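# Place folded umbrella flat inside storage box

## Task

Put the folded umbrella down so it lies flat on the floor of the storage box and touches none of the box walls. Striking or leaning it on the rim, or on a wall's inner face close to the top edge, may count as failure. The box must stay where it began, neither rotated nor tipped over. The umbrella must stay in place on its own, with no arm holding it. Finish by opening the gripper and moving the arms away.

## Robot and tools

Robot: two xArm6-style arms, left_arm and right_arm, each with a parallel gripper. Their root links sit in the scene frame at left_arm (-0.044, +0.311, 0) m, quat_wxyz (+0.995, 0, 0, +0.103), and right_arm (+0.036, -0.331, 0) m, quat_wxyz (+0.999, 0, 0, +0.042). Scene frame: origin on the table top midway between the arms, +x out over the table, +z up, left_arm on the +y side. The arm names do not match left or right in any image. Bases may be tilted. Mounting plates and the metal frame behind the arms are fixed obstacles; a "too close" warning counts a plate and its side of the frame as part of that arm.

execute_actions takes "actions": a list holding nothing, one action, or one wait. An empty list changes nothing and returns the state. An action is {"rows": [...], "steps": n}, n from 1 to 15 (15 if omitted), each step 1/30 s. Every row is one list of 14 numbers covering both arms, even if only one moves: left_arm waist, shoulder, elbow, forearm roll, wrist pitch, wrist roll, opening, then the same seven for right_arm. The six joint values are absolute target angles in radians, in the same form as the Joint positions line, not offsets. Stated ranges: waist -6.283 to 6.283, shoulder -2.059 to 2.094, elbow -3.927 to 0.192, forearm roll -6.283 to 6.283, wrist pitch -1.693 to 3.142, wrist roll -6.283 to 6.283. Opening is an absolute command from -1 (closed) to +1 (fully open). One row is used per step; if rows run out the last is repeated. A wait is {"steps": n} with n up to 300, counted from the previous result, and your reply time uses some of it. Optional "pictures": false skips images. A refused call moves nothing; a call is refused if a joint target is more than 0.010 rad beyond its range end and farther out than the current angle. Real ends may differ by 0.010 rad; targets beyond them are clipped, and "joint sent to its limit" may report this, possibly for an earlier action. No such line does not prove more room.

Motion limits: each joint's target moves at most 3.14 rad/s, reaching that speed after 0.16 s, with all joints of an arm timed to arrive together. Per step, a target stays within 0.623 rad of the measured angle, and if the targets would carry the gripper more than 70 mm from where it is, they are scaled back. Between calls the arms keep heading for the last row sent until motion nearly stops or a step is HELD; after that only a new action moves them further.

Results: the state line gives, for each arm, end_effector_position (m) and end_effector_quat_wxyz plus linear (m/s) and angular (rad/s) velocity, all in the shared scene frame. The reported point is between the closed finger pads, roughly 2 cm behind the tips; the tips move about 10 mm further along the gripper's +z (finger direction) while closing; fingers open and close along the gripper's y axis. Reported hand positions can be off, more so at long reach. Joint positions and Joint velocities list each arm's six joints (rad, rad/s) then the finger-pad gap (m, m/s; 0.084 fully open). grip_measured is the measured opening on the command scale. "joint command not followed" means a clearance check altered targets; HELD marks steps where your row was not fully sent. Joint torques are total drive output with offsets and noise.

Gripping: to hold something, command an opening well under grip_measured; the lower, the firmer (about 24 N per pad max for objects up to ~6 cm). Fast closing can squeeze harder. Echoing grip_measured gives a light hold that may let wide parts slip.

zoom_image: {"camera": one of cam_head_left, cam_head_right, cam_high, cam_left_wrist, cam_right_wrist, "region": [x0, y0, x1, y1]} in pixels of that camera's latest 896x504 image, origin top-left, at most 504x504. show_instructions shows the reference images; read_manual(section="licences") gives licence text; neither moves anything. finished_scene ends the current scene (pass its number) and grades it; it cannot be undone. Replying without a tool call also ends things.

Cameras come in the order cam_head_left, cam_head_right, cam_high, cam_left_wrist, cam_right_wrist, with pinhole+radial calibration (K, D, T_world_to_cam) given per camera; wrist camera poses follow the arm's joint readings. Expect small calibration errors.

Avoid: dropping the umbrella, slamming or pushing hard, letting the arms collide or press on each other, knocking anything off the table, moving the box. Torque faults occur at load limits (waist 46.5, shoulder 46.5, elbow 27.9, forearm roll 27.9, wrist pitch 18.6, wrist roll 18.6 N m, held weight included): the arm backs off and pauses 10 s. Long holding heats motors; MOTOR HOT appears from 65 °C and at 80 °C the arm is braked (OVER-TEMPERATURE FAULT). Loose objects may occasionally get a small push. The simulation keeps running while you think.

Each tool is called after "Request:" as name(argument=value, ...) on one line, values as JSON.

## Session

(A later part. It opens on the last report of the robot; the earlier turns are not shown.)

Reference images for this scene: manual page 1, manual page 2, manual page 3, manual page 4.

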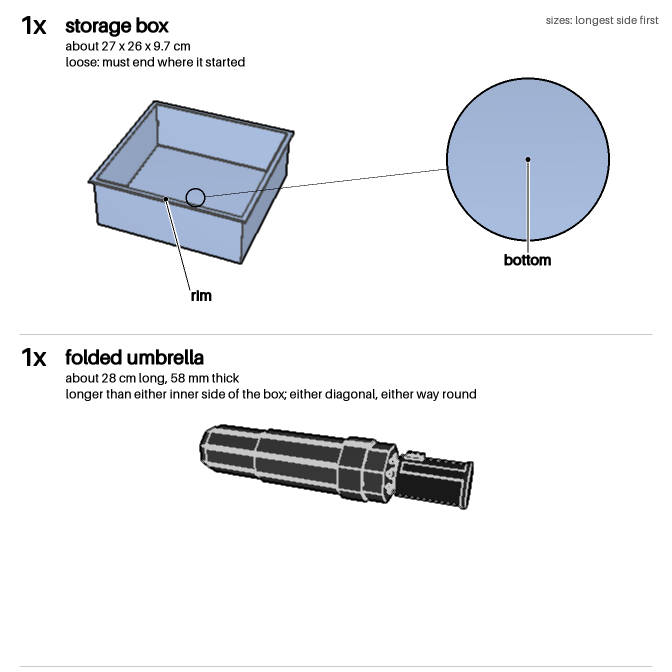

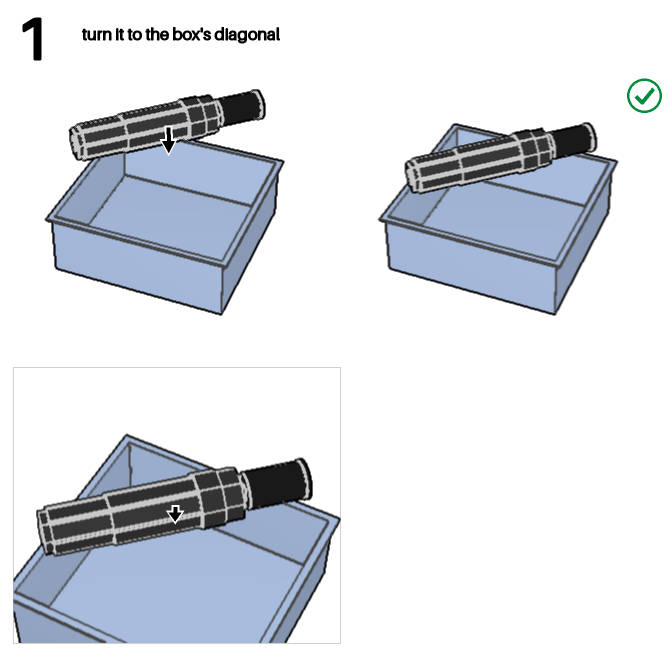

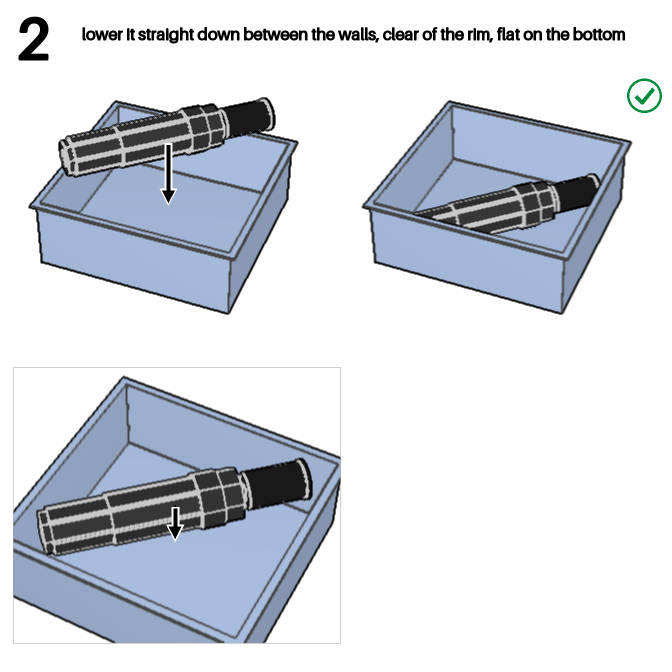

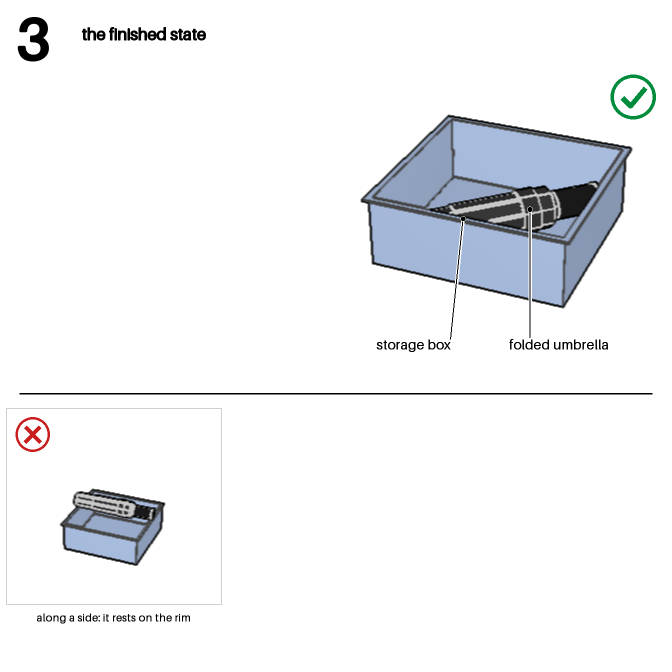

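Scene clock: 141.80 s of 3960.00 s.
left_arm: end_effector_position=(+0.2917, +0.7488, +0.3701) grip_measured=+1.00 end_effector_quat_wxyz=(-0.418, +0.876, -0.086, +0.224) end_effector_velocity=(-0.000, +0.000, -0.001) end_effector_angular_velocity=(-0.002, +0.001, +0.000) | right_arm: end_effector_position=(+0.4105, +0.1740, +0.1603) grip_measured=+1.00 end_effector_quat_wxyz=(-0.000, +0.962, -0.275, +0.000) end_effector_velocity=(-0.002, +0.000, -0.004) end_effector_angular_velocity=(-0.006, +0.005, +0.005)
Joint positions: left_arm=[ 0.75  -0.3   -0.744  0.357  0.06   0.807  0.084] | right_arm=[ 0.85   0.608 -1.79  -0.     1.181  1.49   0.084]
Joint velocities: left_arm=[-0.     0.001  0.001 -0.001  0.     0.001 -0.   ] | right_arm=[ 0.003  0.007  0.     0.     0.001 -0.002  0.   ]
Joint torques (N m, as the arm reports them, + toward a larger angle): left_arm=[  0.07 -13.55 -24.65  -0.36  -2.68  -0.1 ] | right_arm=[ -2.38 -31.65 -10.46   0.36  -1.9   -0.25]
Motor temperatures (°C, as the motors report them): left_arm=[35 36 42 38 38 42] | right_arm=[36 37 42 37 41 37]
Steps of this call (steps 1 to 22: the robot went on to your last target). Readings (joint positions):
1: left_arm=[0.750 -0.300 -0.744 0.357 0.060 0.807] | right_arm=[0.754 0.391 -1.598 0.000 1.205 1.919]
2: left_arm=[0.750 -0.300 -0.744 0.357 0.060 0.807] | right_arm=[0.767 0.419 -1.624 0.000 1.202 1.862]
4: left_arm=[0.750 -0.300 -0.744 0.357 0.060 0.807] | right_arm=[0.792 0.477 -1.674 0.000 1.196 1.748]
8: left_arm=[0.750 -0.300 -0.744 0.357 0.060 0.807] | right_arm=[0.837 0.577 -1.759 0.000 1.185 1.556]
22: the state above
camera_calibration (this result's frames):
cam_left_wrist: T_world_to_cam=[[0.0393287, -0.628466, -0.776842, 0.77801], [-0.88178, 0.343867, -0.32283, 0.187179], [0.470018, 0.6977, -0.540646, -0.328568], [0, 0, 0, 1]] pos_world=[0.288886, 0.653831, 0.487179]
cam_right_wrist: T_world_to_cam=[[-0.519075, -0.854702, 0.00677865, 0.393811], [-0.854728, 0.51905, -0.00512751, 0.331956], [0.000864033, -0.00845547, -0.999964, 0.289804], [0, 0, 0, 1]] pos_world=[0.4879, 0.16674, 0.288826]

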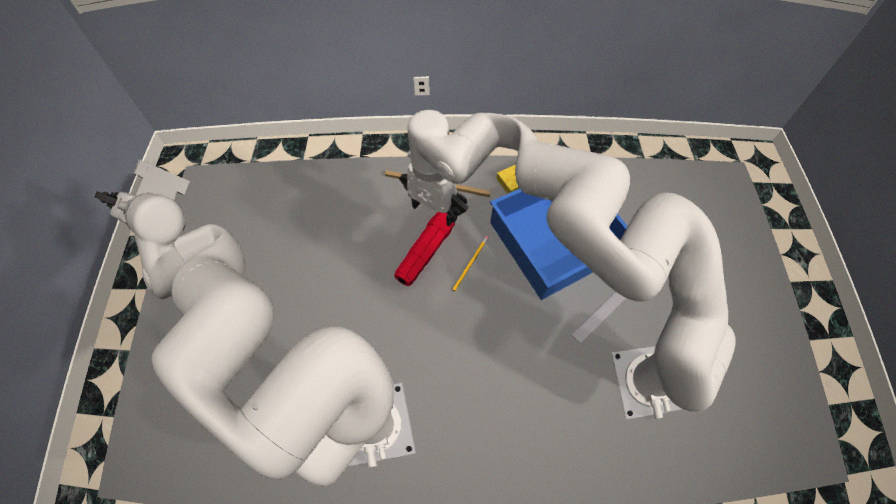

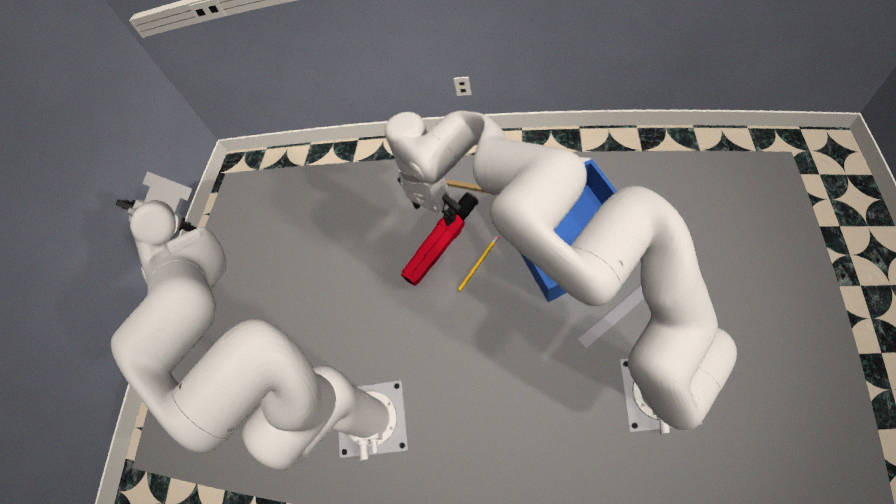

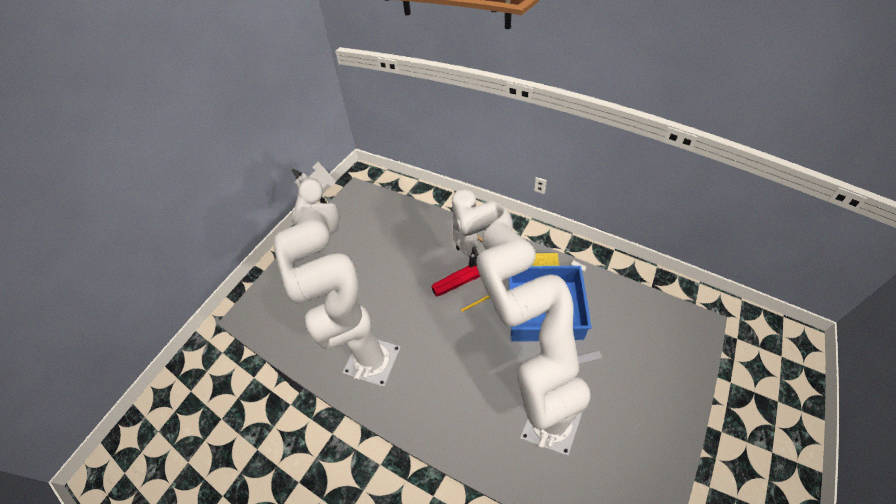

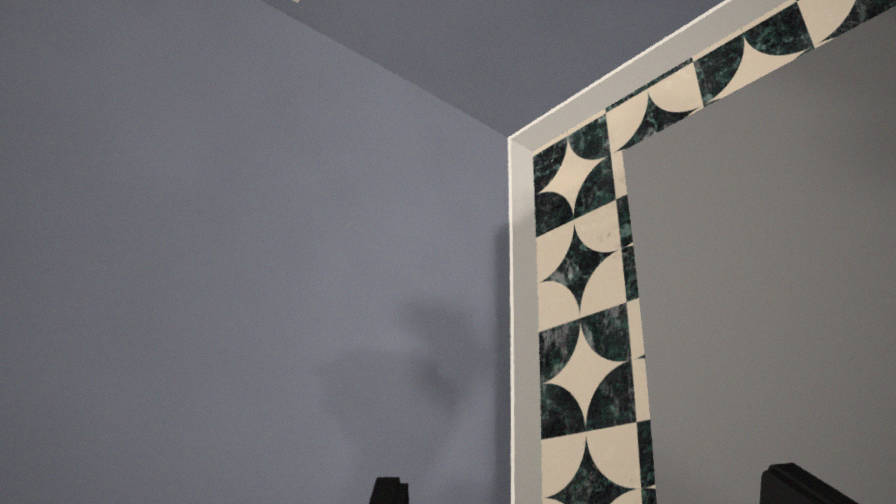

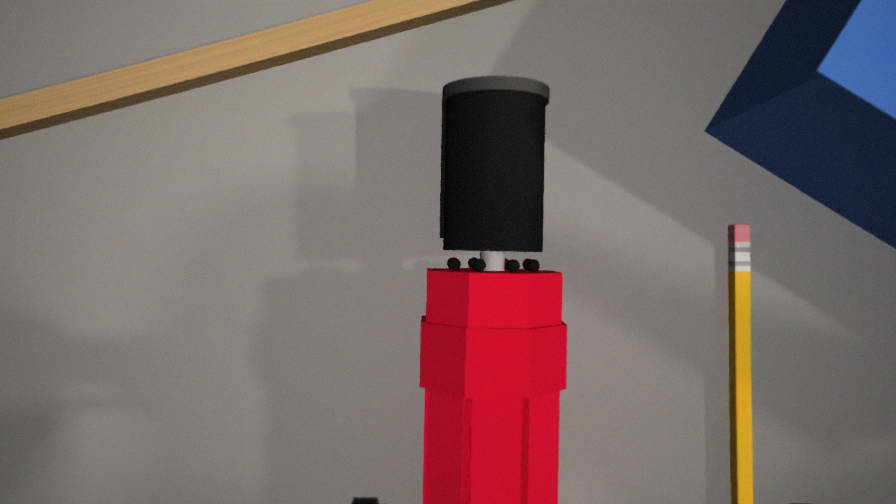

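Request:
execute_actions(actions=[{"rows":[[0.75,-0.3,-0.744,0.357,0.06,0.807,1,0.8600,0.7206,-1.7980,0,1.0774,1.5102,1]],"steps":15}], pictures=true)

Scene clock: 192.47 s of 3960.00 s.
left_arm: end_effector_position=(+0.2917, +0.7488, +0.3701) grip_measured=+1.00 end_effector_quat_wxyz=(-0.418, +0.876, -0.086, +0.224) end_effector_velocity=(+0.000, +0.000, +0.001) end_effector_angular_velocity=(+0.001, -0.002, +0.000) | right_arm: end_effector_position=(+0.4145, +0.1900, +0.1037) grip_measured=+1.00 end_effector_quat_wxyz=(-0.003, +0.960, -0.279, +0.001) end_effector_velocity=(-0.005, -0.006, -0.016) end_effector_angular_velocity=(-0.023, +0.017, -0.002)
Joint positions: left_arm=[ 0.75  -0.3   -0.744  0.357  0.06   0.807  0.084] | right_arm=[ 0.86   0.717 -1.801 -0.     1.077  1.51   0.084]
Joint velocities: left_arm=[-0.    -0.    -0.002 -0.    -0.001 -0.     0.   ] | right_arm=[ 0.001  0.013  0.018  0.    -0.003  0.002 -0.   ]
Joint torques (N m, as the arm reports them, + toward a larger angle): left_arm=[  0.02 -13.75 -25.    -0.14  -2.79  -0.01] | right_arm=[ -2.19 -30.16  -9.47   0.29  -1.82  -0.28]
Motor temperatures (°C, as the motors report them): left_arm=[35 36 42 38 38 42] | right_arm=[36 37 42 37 41 37]
Steps of this call (steps 1 to 15: the robot went on to your last target; steps 16 to 90: nothing new was sent; then 47.17 s passed at rest; steps 91 to 105: all 15 steps of this action). Readings (joint positions):
91: left_arm=[0.750 -0.300 -0.744 0.357 0.060 0.807] | right_arm=[0.850 0.609 -1.790 -0.000 1.181 1.490]
92: left_arm=[0.750 -0.300 -0.744 0.357 0.060 0.807] | right_arm=[0.851 0.612 -1.791 -0.000 1.176 1.491]
94: left_arm=[0.750 -0.300 -0.744 0.357 0.060 0.807] | right_arm=[0.854 0.647 -1.801 -0.000 1.136 1.498]
98: left_arm=[0.750 -0.300 -0.744 0.357 0.060 0.807] | right_arm=[0.860 0.720 -1.788 0.000 1.089 1.508]
105: the state above
camera_calibration (this result's frames):
cam_left_wrist: T_world_to_cam=[[0.0393288, -0.628466, -0.776842, 0.77801], [-0.88178, 0.343867, -0.32283, 0.187179], [0.470018, 0.6977, -0.540645, -0.328568], [0, 0, 0, 1]] pos_world=[0.288886, 0.653831, 0.487179]
cam_right_wrist: T_world_to_cam=[[-0.527853, -0.849336, -0.0000274931, 0.413312], [-0.849322, 0.527844, -0.00562866, 0.322833], [0.00479514, -0.00294775, -0.999984, 0.230705], [0, 0, 0, 1]] pos_world=[0.491251, 0.181315, 0.23253]

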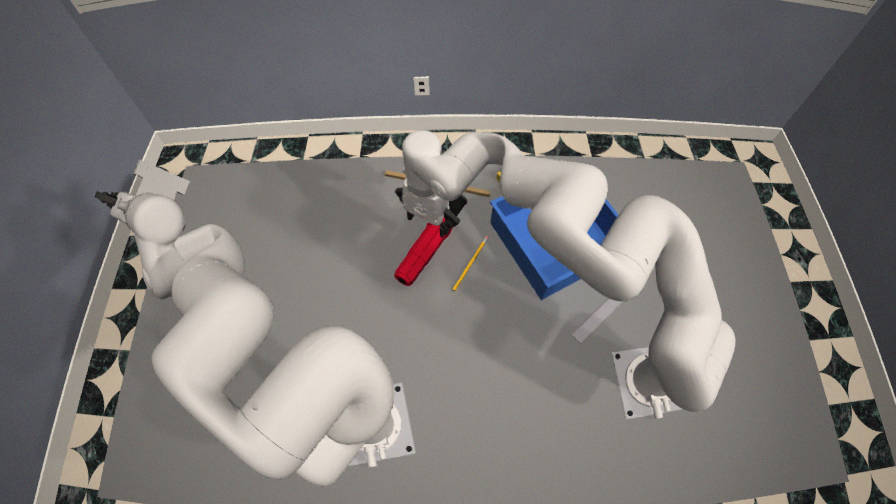

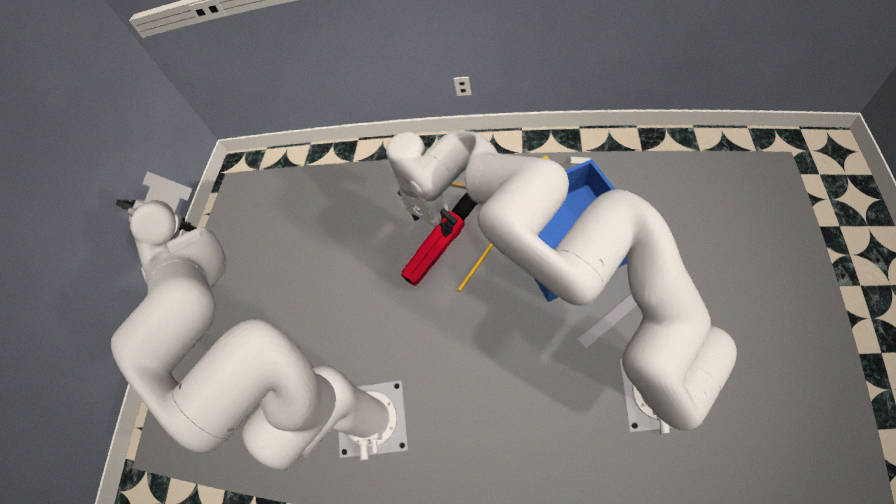

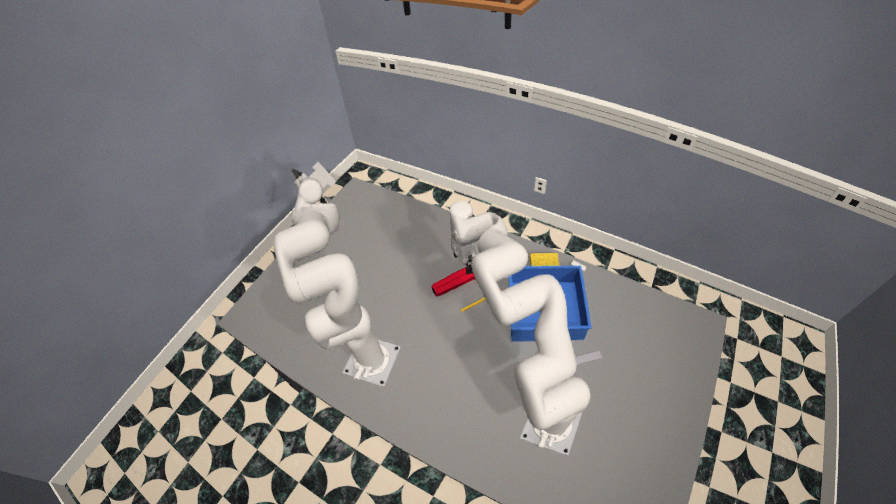

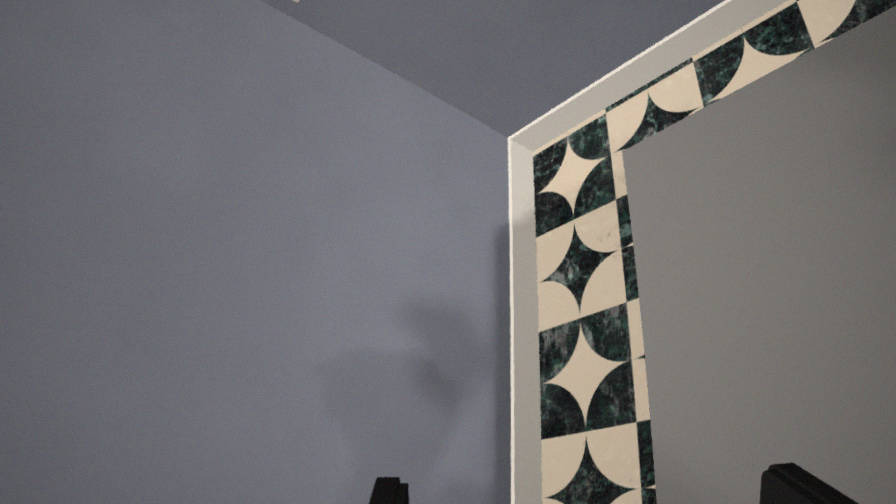

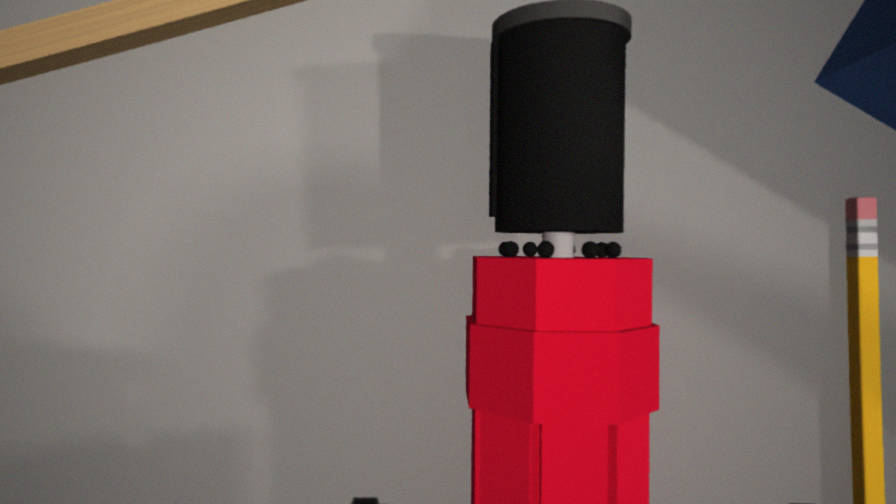

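Request:
execute_actions(actions=[])

Scene clock: 208.23 s of 3960.00 s.
left_arm: end_effector_position=(+0.2917, +0.7488, +0.3701) grip_measured=+1.00 end_effector_quat_wxyz=(-0.418, +0.876, -0.086, +0.224) end_effector_velocity=(-0.000, -0.000, -0.001) end_effector_angular_velocity=(-0.001, +0.001, +0.000) | right_arm: end_effector_position=(+0.4134, +0.1887, +0.1000) grip_measured=+1.00 end_effector_quat_wxyz=(+0.000, +0.960, -0.279, +0.000) end_effector_velocity=(-0.000, -0.000, +0.001) end_effector_angular_velocity=(+0.000, -0.000, +0.000)
Joint positions: left_arm=[ 0.75  -0.3   -0.744  0.357  0.06   0.807  0.084] | right_arm=[ 0.86   0.721 -1.798  0.     1.077  1.51   0.084]
Joint velocities: left_arm=[ 0.     0.     0.001 -0.    -0.     0.    -0.   ] | right_arm=[ 0.    -0.001  0.    -0.     0.001  0.    -0.   ]
Joint torques (N m, as the arm reports them, + toward a larger angle): left_arm=[  0.29 -13.57 -24.66  -0.2   -2.61   0.04] | right_arm=[ -2.26 -32.4  -10.26   0.38  -1.95  -0.33]
Motor temperatures (°C, as the motors report them): left_arm=[35 36 42 38 38 42] | right_arm=[36 37 42 37 41 37]
Steps of this call (steps 1 to 15: the robot went on to your last target; steps 16 to 90: nothing new was sent; then 12.77 s passed at rest). Readings (joint positions):
1: left_arm=[0.750 -0.300 -0.744 0.357 0.060 0.807] | right_arm=[0.860 0.718 -1.800 -0.000 1.077 1.510]
2: left_arm=[0.750 -0.300 -0.744 0.357 0.060 0.807] | right_arm=[0.860 0.719 -1.799 -0.000 1.077 1.510]
4: left_arm=[0.750 -0.300 -0.744 0.357 0.060 0.807] | right_arm=[0.860 0.720 -1.798 -0.000 1.078 1.510]
8: left_arm=[0.750 -0.300 -0.744 0.357 0.060 0.807] | right_arm=[0.860 0.720 -1.798 -0.000 1.077 1.510]
90: the state above
All arms were judged still, so your last target was given up. Only a new action makes them travel on or press farther. Fingers that are still opening or closing keep moving.
camera_calibration (this result's frames):
cam_left_wrist: T_world_to_cam=[[0.0393288, -0.628467, -0.776842, 0.77801], [-0.88178, 0.343866, -0.32283, 0.187179], [0.470018, 0.6977, -0.540646, -0.328568], [0, 0, 0, 1]] pos_world=[0.288886, 0.653831, 0.487179]
cam_right_wrist: T_world_to_cam=[[-0.527823, -0.849325, 0.00706451, 0.410812], [-0.849354, 0.527799, -0.00508506, 0.322562], [0.000590228, -0.00868429, -0.999962, 0.229817], [0, 0, 0, 1]] pos_world=[0.490669, 0.180661, 0.228546]

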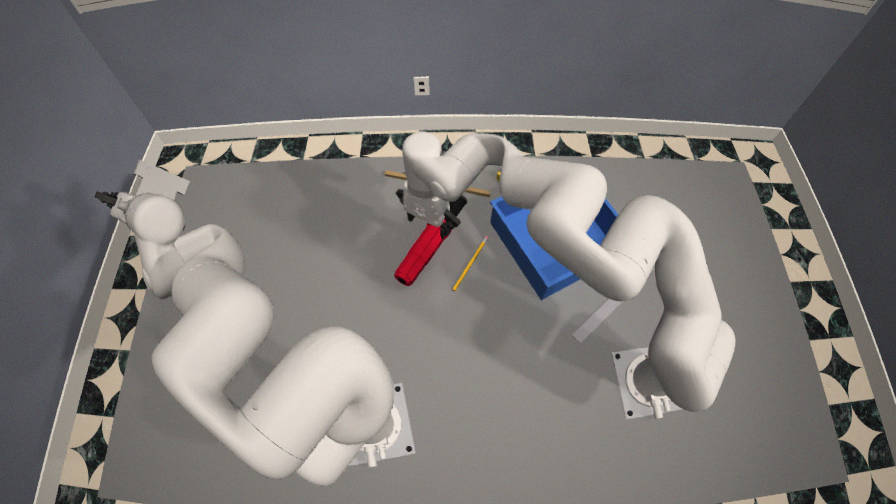

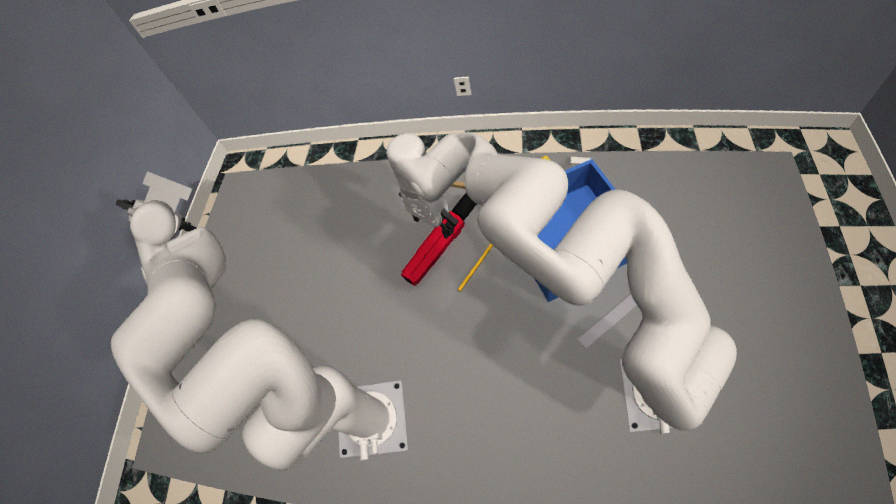

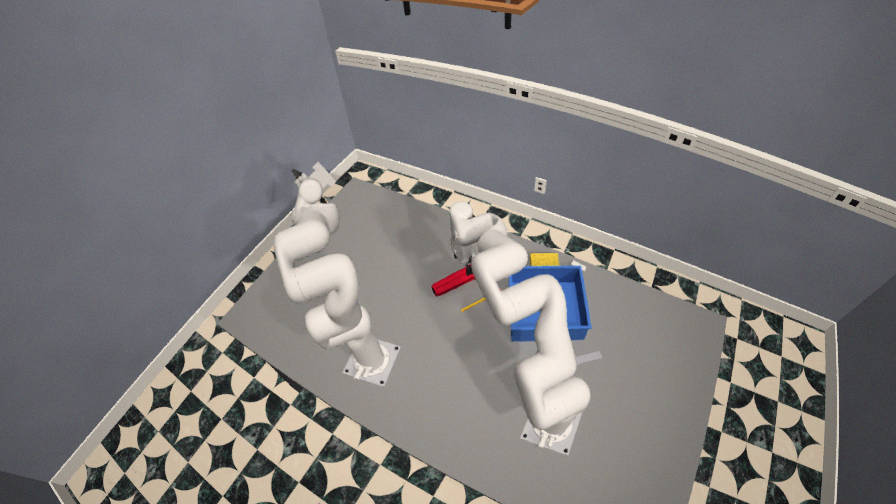

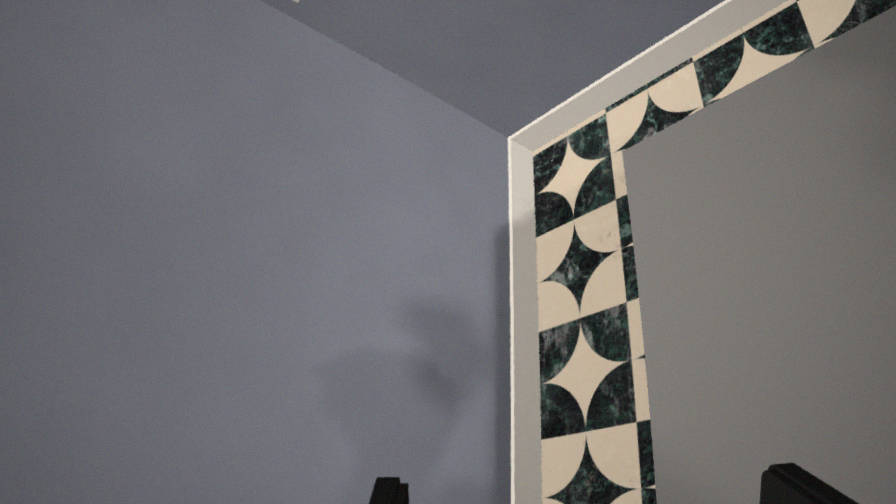

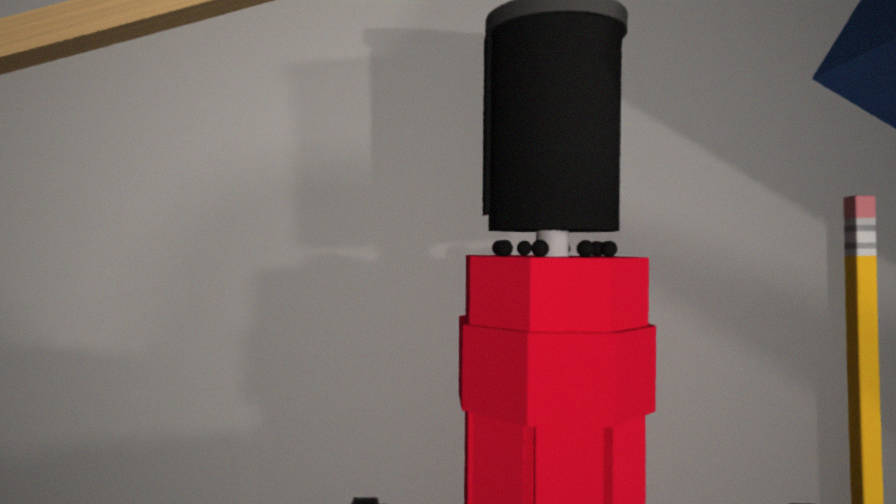

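Request:
show_instructions()

Reference images for this scene: manual page 1, manual page 2, manual page 3, manual page 4.

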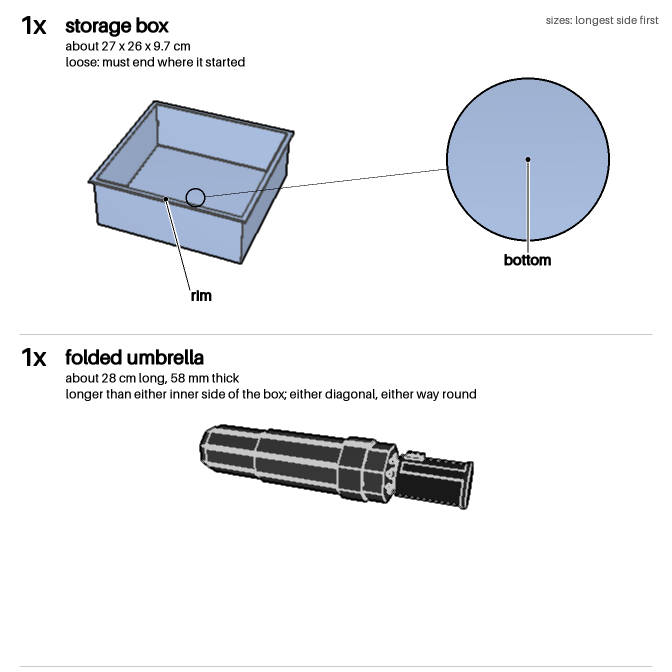

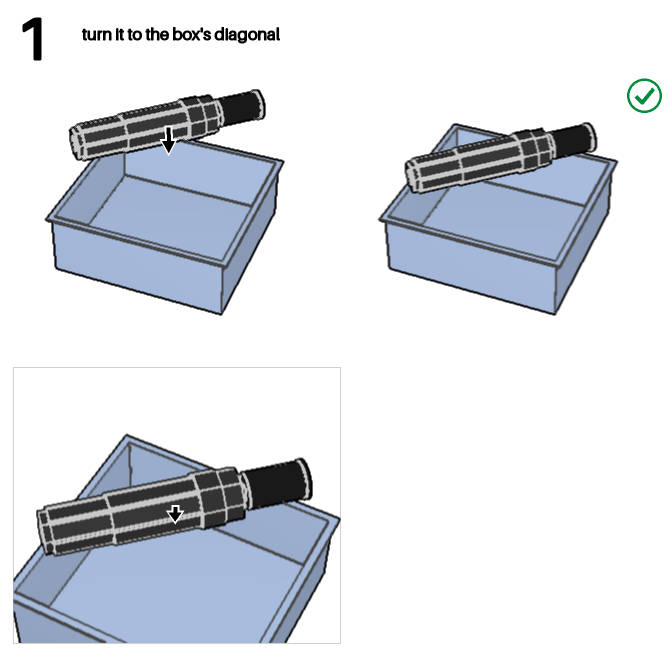

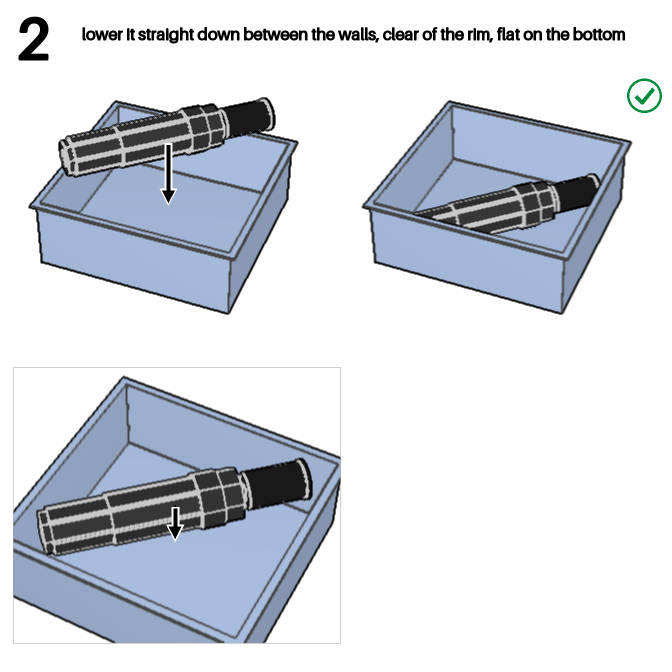

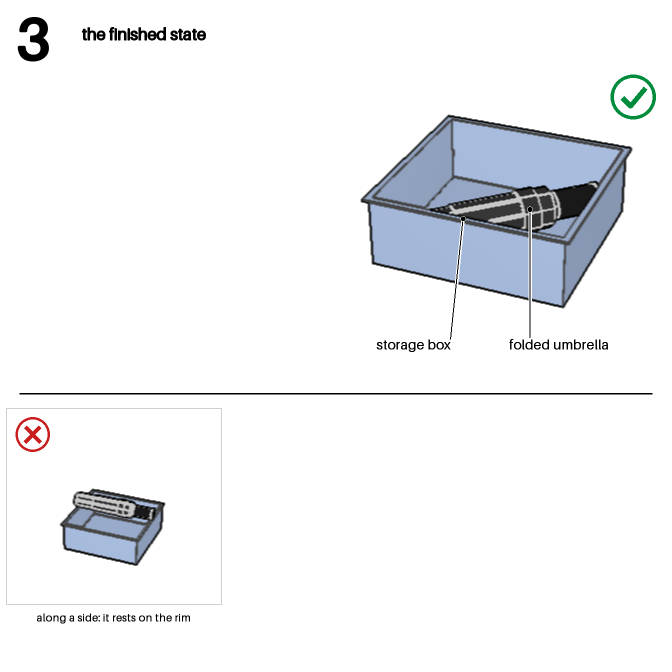

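Request:
execute_actions(actions=[{"rows":[[0.75,-0.3,-0.744,0.357,0.06,0.807,1,0.86,0.7271,-1.7941,0,1.0670,1.5102,1],[0.75,-0.3,-0.744,0.357,0.06,0.807,1,0.86,0.7337,-1.7902,0,1.0565,1.5102,1],[0.75,-0.3,-0.744,0.357,0.06,0.807,1,0.86,0.7402,-1.7863,0,1.0461,1.5102,1],[0.75,-0.3,-0.744,0.357,0.06,0.807,1,0.86,0.7468,-1.7825,0,1.0357,1.5102,1],[0.75,-0.3,-0.744,0.357,0.06,0.807,1,0.86,0.7533,-1.7786,0,1.0253,1.5102,1],[0.75,-0.3,-0.744,0.357,0.06,0.807,1,0.86,0.7598,-1.7747,0,1.0148,1.5102,1],[0.75,-0.3,-0.744,0.357,0.06,0.807,1,0.86,0.7664,-1.7708,0,1.0044,1.5102,1],[0.75,-0.3,-0.744,0.357,0.06,0.807,1,0.86,0.7729,-1.7669,0,0.9940,1.5102,1],[0.75,-0.3,-0.744,0.357,0.06,0.807,1,0.86,0.7791,-1.7654,0,0.9863,1.5102,1],[0.75,-0.3,-0.744,0.357,0.06,0.807,1,0.86,0.7854,-1.7640,0,0.9786,1.5102,1],[0.75,-0.3,-0.744,0.357,0.06,0.807,1,0.86,0.7916,-1.7625,0,0.9709,1.5102,1],[0.75,-0.3,-0.744,0.357,0.06,0.807,1,0.86,0.7978,-1.7611,0,0.9633,1.5102,1],[0.75,-0.3,-0.744,0.357,0.06,0.807,1,0.86,0.8040,-1.7596,0,0.9556,1.5102,1],[0.75,-0.3,-0.744,0.357,0.06,0.807,1,0.86,0.8103,-1.7582,0,0.9479,1.5102,1],[0.75,-0.3,-0.744,0.357,0.06,0.807,1,0.86,0.8165,-1.7567,0,0.9402,1.5102,1]],"steps":15}], pictures=false)

Request:
execute_actions(actions=[{"steps":15}])

Scene clock: 223.53 s of 3960.00 s.
left_arm: end_effector_position=(+0.2917, +0.7488, +0.3701) grip_measured=+1.00 end_effector_quat_wxyz=(-0.418, +0.876, -0.086, +0.224) end_effector_velocity=(+0.000, -0.000, +0.000) end_effector_angular_velocity=(+0.000, +0.000, -0.000) | right_arm: end_effector_position=(+0.4133, +0.1886, +0.0469) grip_measured=+1.00 end_effector_quat_wxyz=(+0.001, +0.960, -0.279, -0.000) end_effector_velocity=(+0.004, +0.004, -0.113) end_effector_angular_velocity=(+0.017, -0.013, +0.000)
Joint positions: left_arm=[ 0.75  -0.3   -0.744  0.357  0.06   0.807  0.084] | right_arm=[ 0.86   0.793 -1.762  0.     0.97   1.51   0.084]
Joint velocities: left_arm=[-0.     0.    -0.     0.001 -0.    -0.     0.   ] | right_arm=[-0.001  0.18   0.04  -0.001 -0.24  -0.001  0.   ]
Joint torques (N m, as the arm reports them, + toward a larger angle): left_arm=[ -0.08 -13.69 -24.86  -0.04  -2.76  -0.07] | right_arm=[ -2.16 -33.15  -9.86   0.32  -1.93  -0.33]
Motor temperatures (°C, as the motors report them): left_arm=[35 36 42 38 38 42] | right_arm=[36 37 42 37 41 37]
Steps of this call (steps 1 to 90: nothing new was sent; then 11.80 s passed at rest; steps 91 to 105: all 15 steps of this action). Readings (joint positions):
91: left_arm=[0.750 -0.300 -0.744 0.357 0.060 0.807] | right_arm=[0.860 0.721 -1.798 -0.000 1.077 1.510]
92: left_arm=[0.750 -0.300 -0.744 0.357 0.060 0.807] | right_arm=[0.860 0.721 -1.798 -0.000 1.076 1.510]
94: left_arm=[0.750 -0.300 -0.744 0.357 0.060 0.807] | right_arm=[0.860 0.726 -1.796 -0.000 1.066 1.510]
98: left_arm=[0.750 -0.300 -0.744 0.357 0.060 0.807] | right_arm=[0.860 0.749 -1.781 0.000 1.033 1.510]
105: the state above

Scene clock: 224.03 s of 3960.00 s.
left_arm: end_effector_position=(+0.2917, +0.7488, +0.3701) grip_measured=+1.00 end_effector_quat_wxyz=(-0.418, +0.876, -0.086, +0.224) end_effector_velocity=(-0.000, -0.000, -0.001) end_effector_angular_velocity=(-0.001, +0.000, +0.000) | right_arm: end_effector_position=(+0.4135, +0.1888, +0.0324) grip_measured=+1.00 end_effector_quat_wxyz=(-0.000, +0.960, -0.279, +0.000) end_effector_velocity=(-0.001, -0.002, -0.004) end_effector_angular_velocity=(-0.007, +0.005, -0.002)
Joint positions: left_arm=[ 0.75  -0.3   -0.744  0.357  0.06   0.807  0.084] | right_arm=[ 0.86   0.816 -1.757 -0.     0.94   1.51   0.084]
Joint velocities: left_arm=[ 0.    -0.     0.002 -0.    -0.001 -0.     0.   ] | right_arm=[-0.     0.004  0.004  0.     0.     0.001  0.   ]
Joint torques (N m, as the arm reports them, + toward a larger angle): left_arm=[  0.25 -13.53 -24.72  -0.11  -2.73   0.04] | right_arm=[ -2.39 -33.08  -9.91   0.33  -1.89  -0.31]
Motor temperatures (°C, as the motors report them): left_arm=[35 36 42 38 38 42] | right_arm=[36 37 42 37 41 37]
Steps of this call (steps 1 to 15: the robot went on to your last target). Readings (joint positions):
1: left_arm=[0.750 -0.300 -0.744 0.357 0.060 0.807] | right_arm=[0.860 0.799 -1.761 0.000 0.962 1.510]
2: left_arm=[0.750 -0.300 -0.744 0.357 0.060 0.807] | right_arm=[0.860 0.805 -1.760 0.000 0.956 1.510]
4: left_arm=[0.750 -0.300 -0.744 0.357 0.060 0.807] | right_arm=[0.860 0.813 -1.757 0.000 0.947 1.510]
8: left_arm=[0.750 -0.300 -0.744 0.357 0.060 0.807] | right_arm=[0.860 0.816 -1.757 -0.000 0.941 1.510]
15: the state above
camera_calibration (this result's frames):
cam_left_wrist: T_world_to_cam=[[0.0393287, -0.628466, -0.776842, 0.77801], [-0.88178, 0.343867, -0.32283, 0.187179], [0.470018, 0.6977, -0.540646, -0.328568], [0, 0, 0, 1]] pos_world=[0.288886, 0.653831, 0.487179]
cam_right_wrist: T_world_to_cam=[[-0.527823, -0.84933, 0.00641734, 0.411513], [-0.849354, 0.527799, -0.00513327, 0.322233], [0.000972773, -0.00816006, -0.999966, 0.161911], [0, 0, 0, 1]] pos_world=[0.490739, 0.180757, 0.160919]

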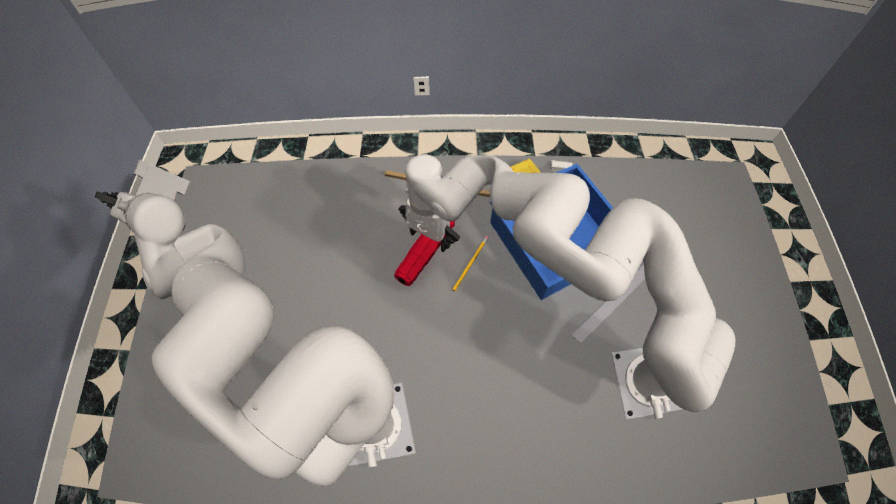

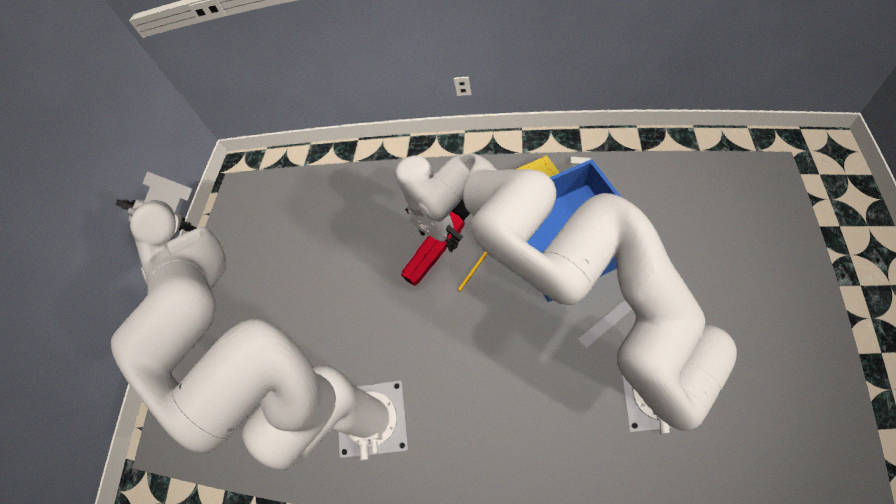

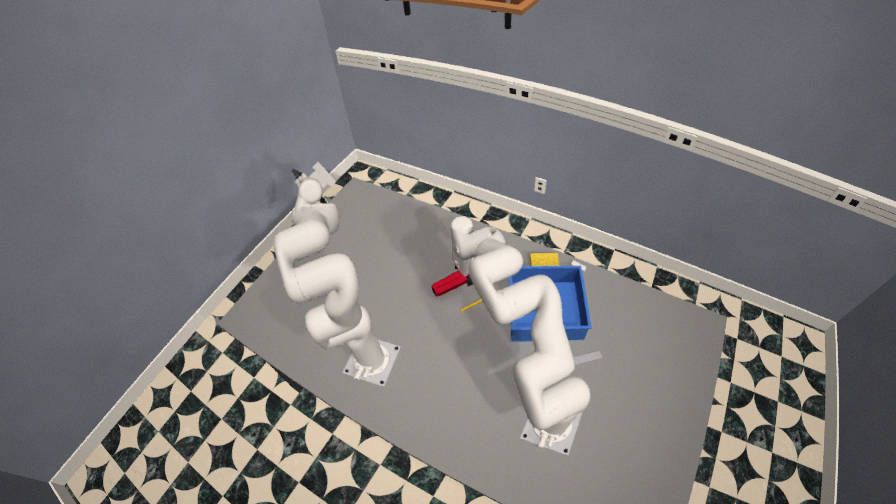

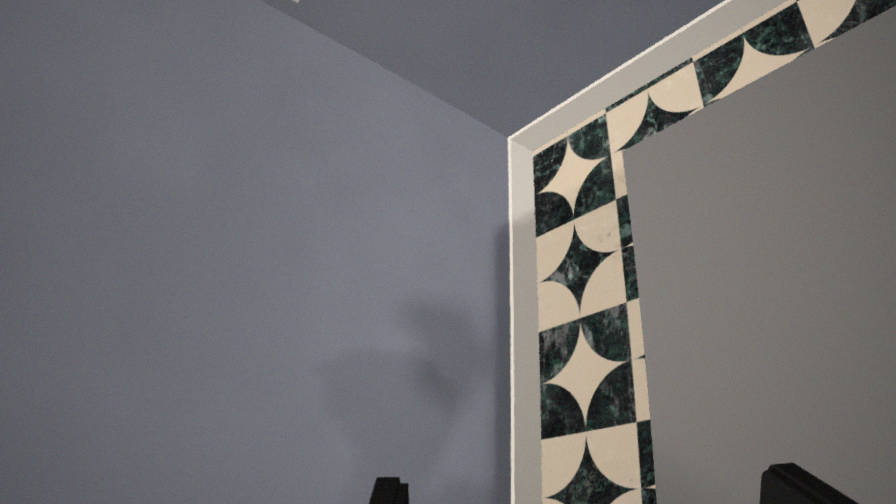

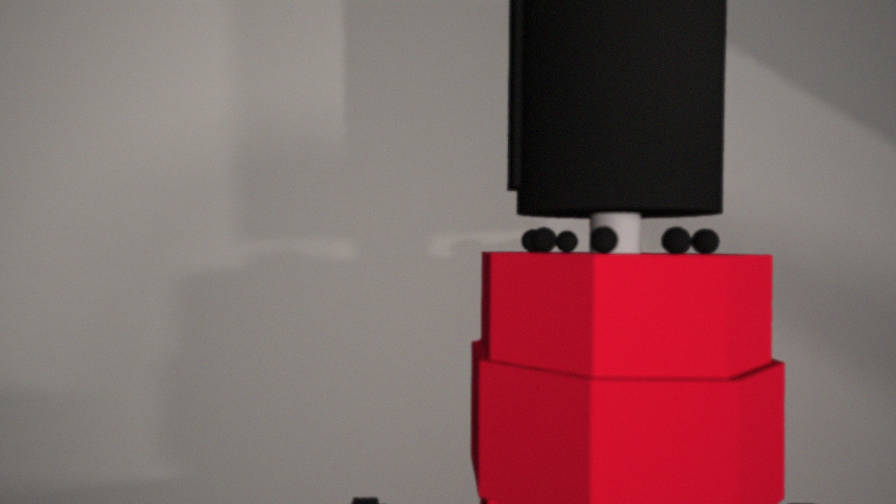

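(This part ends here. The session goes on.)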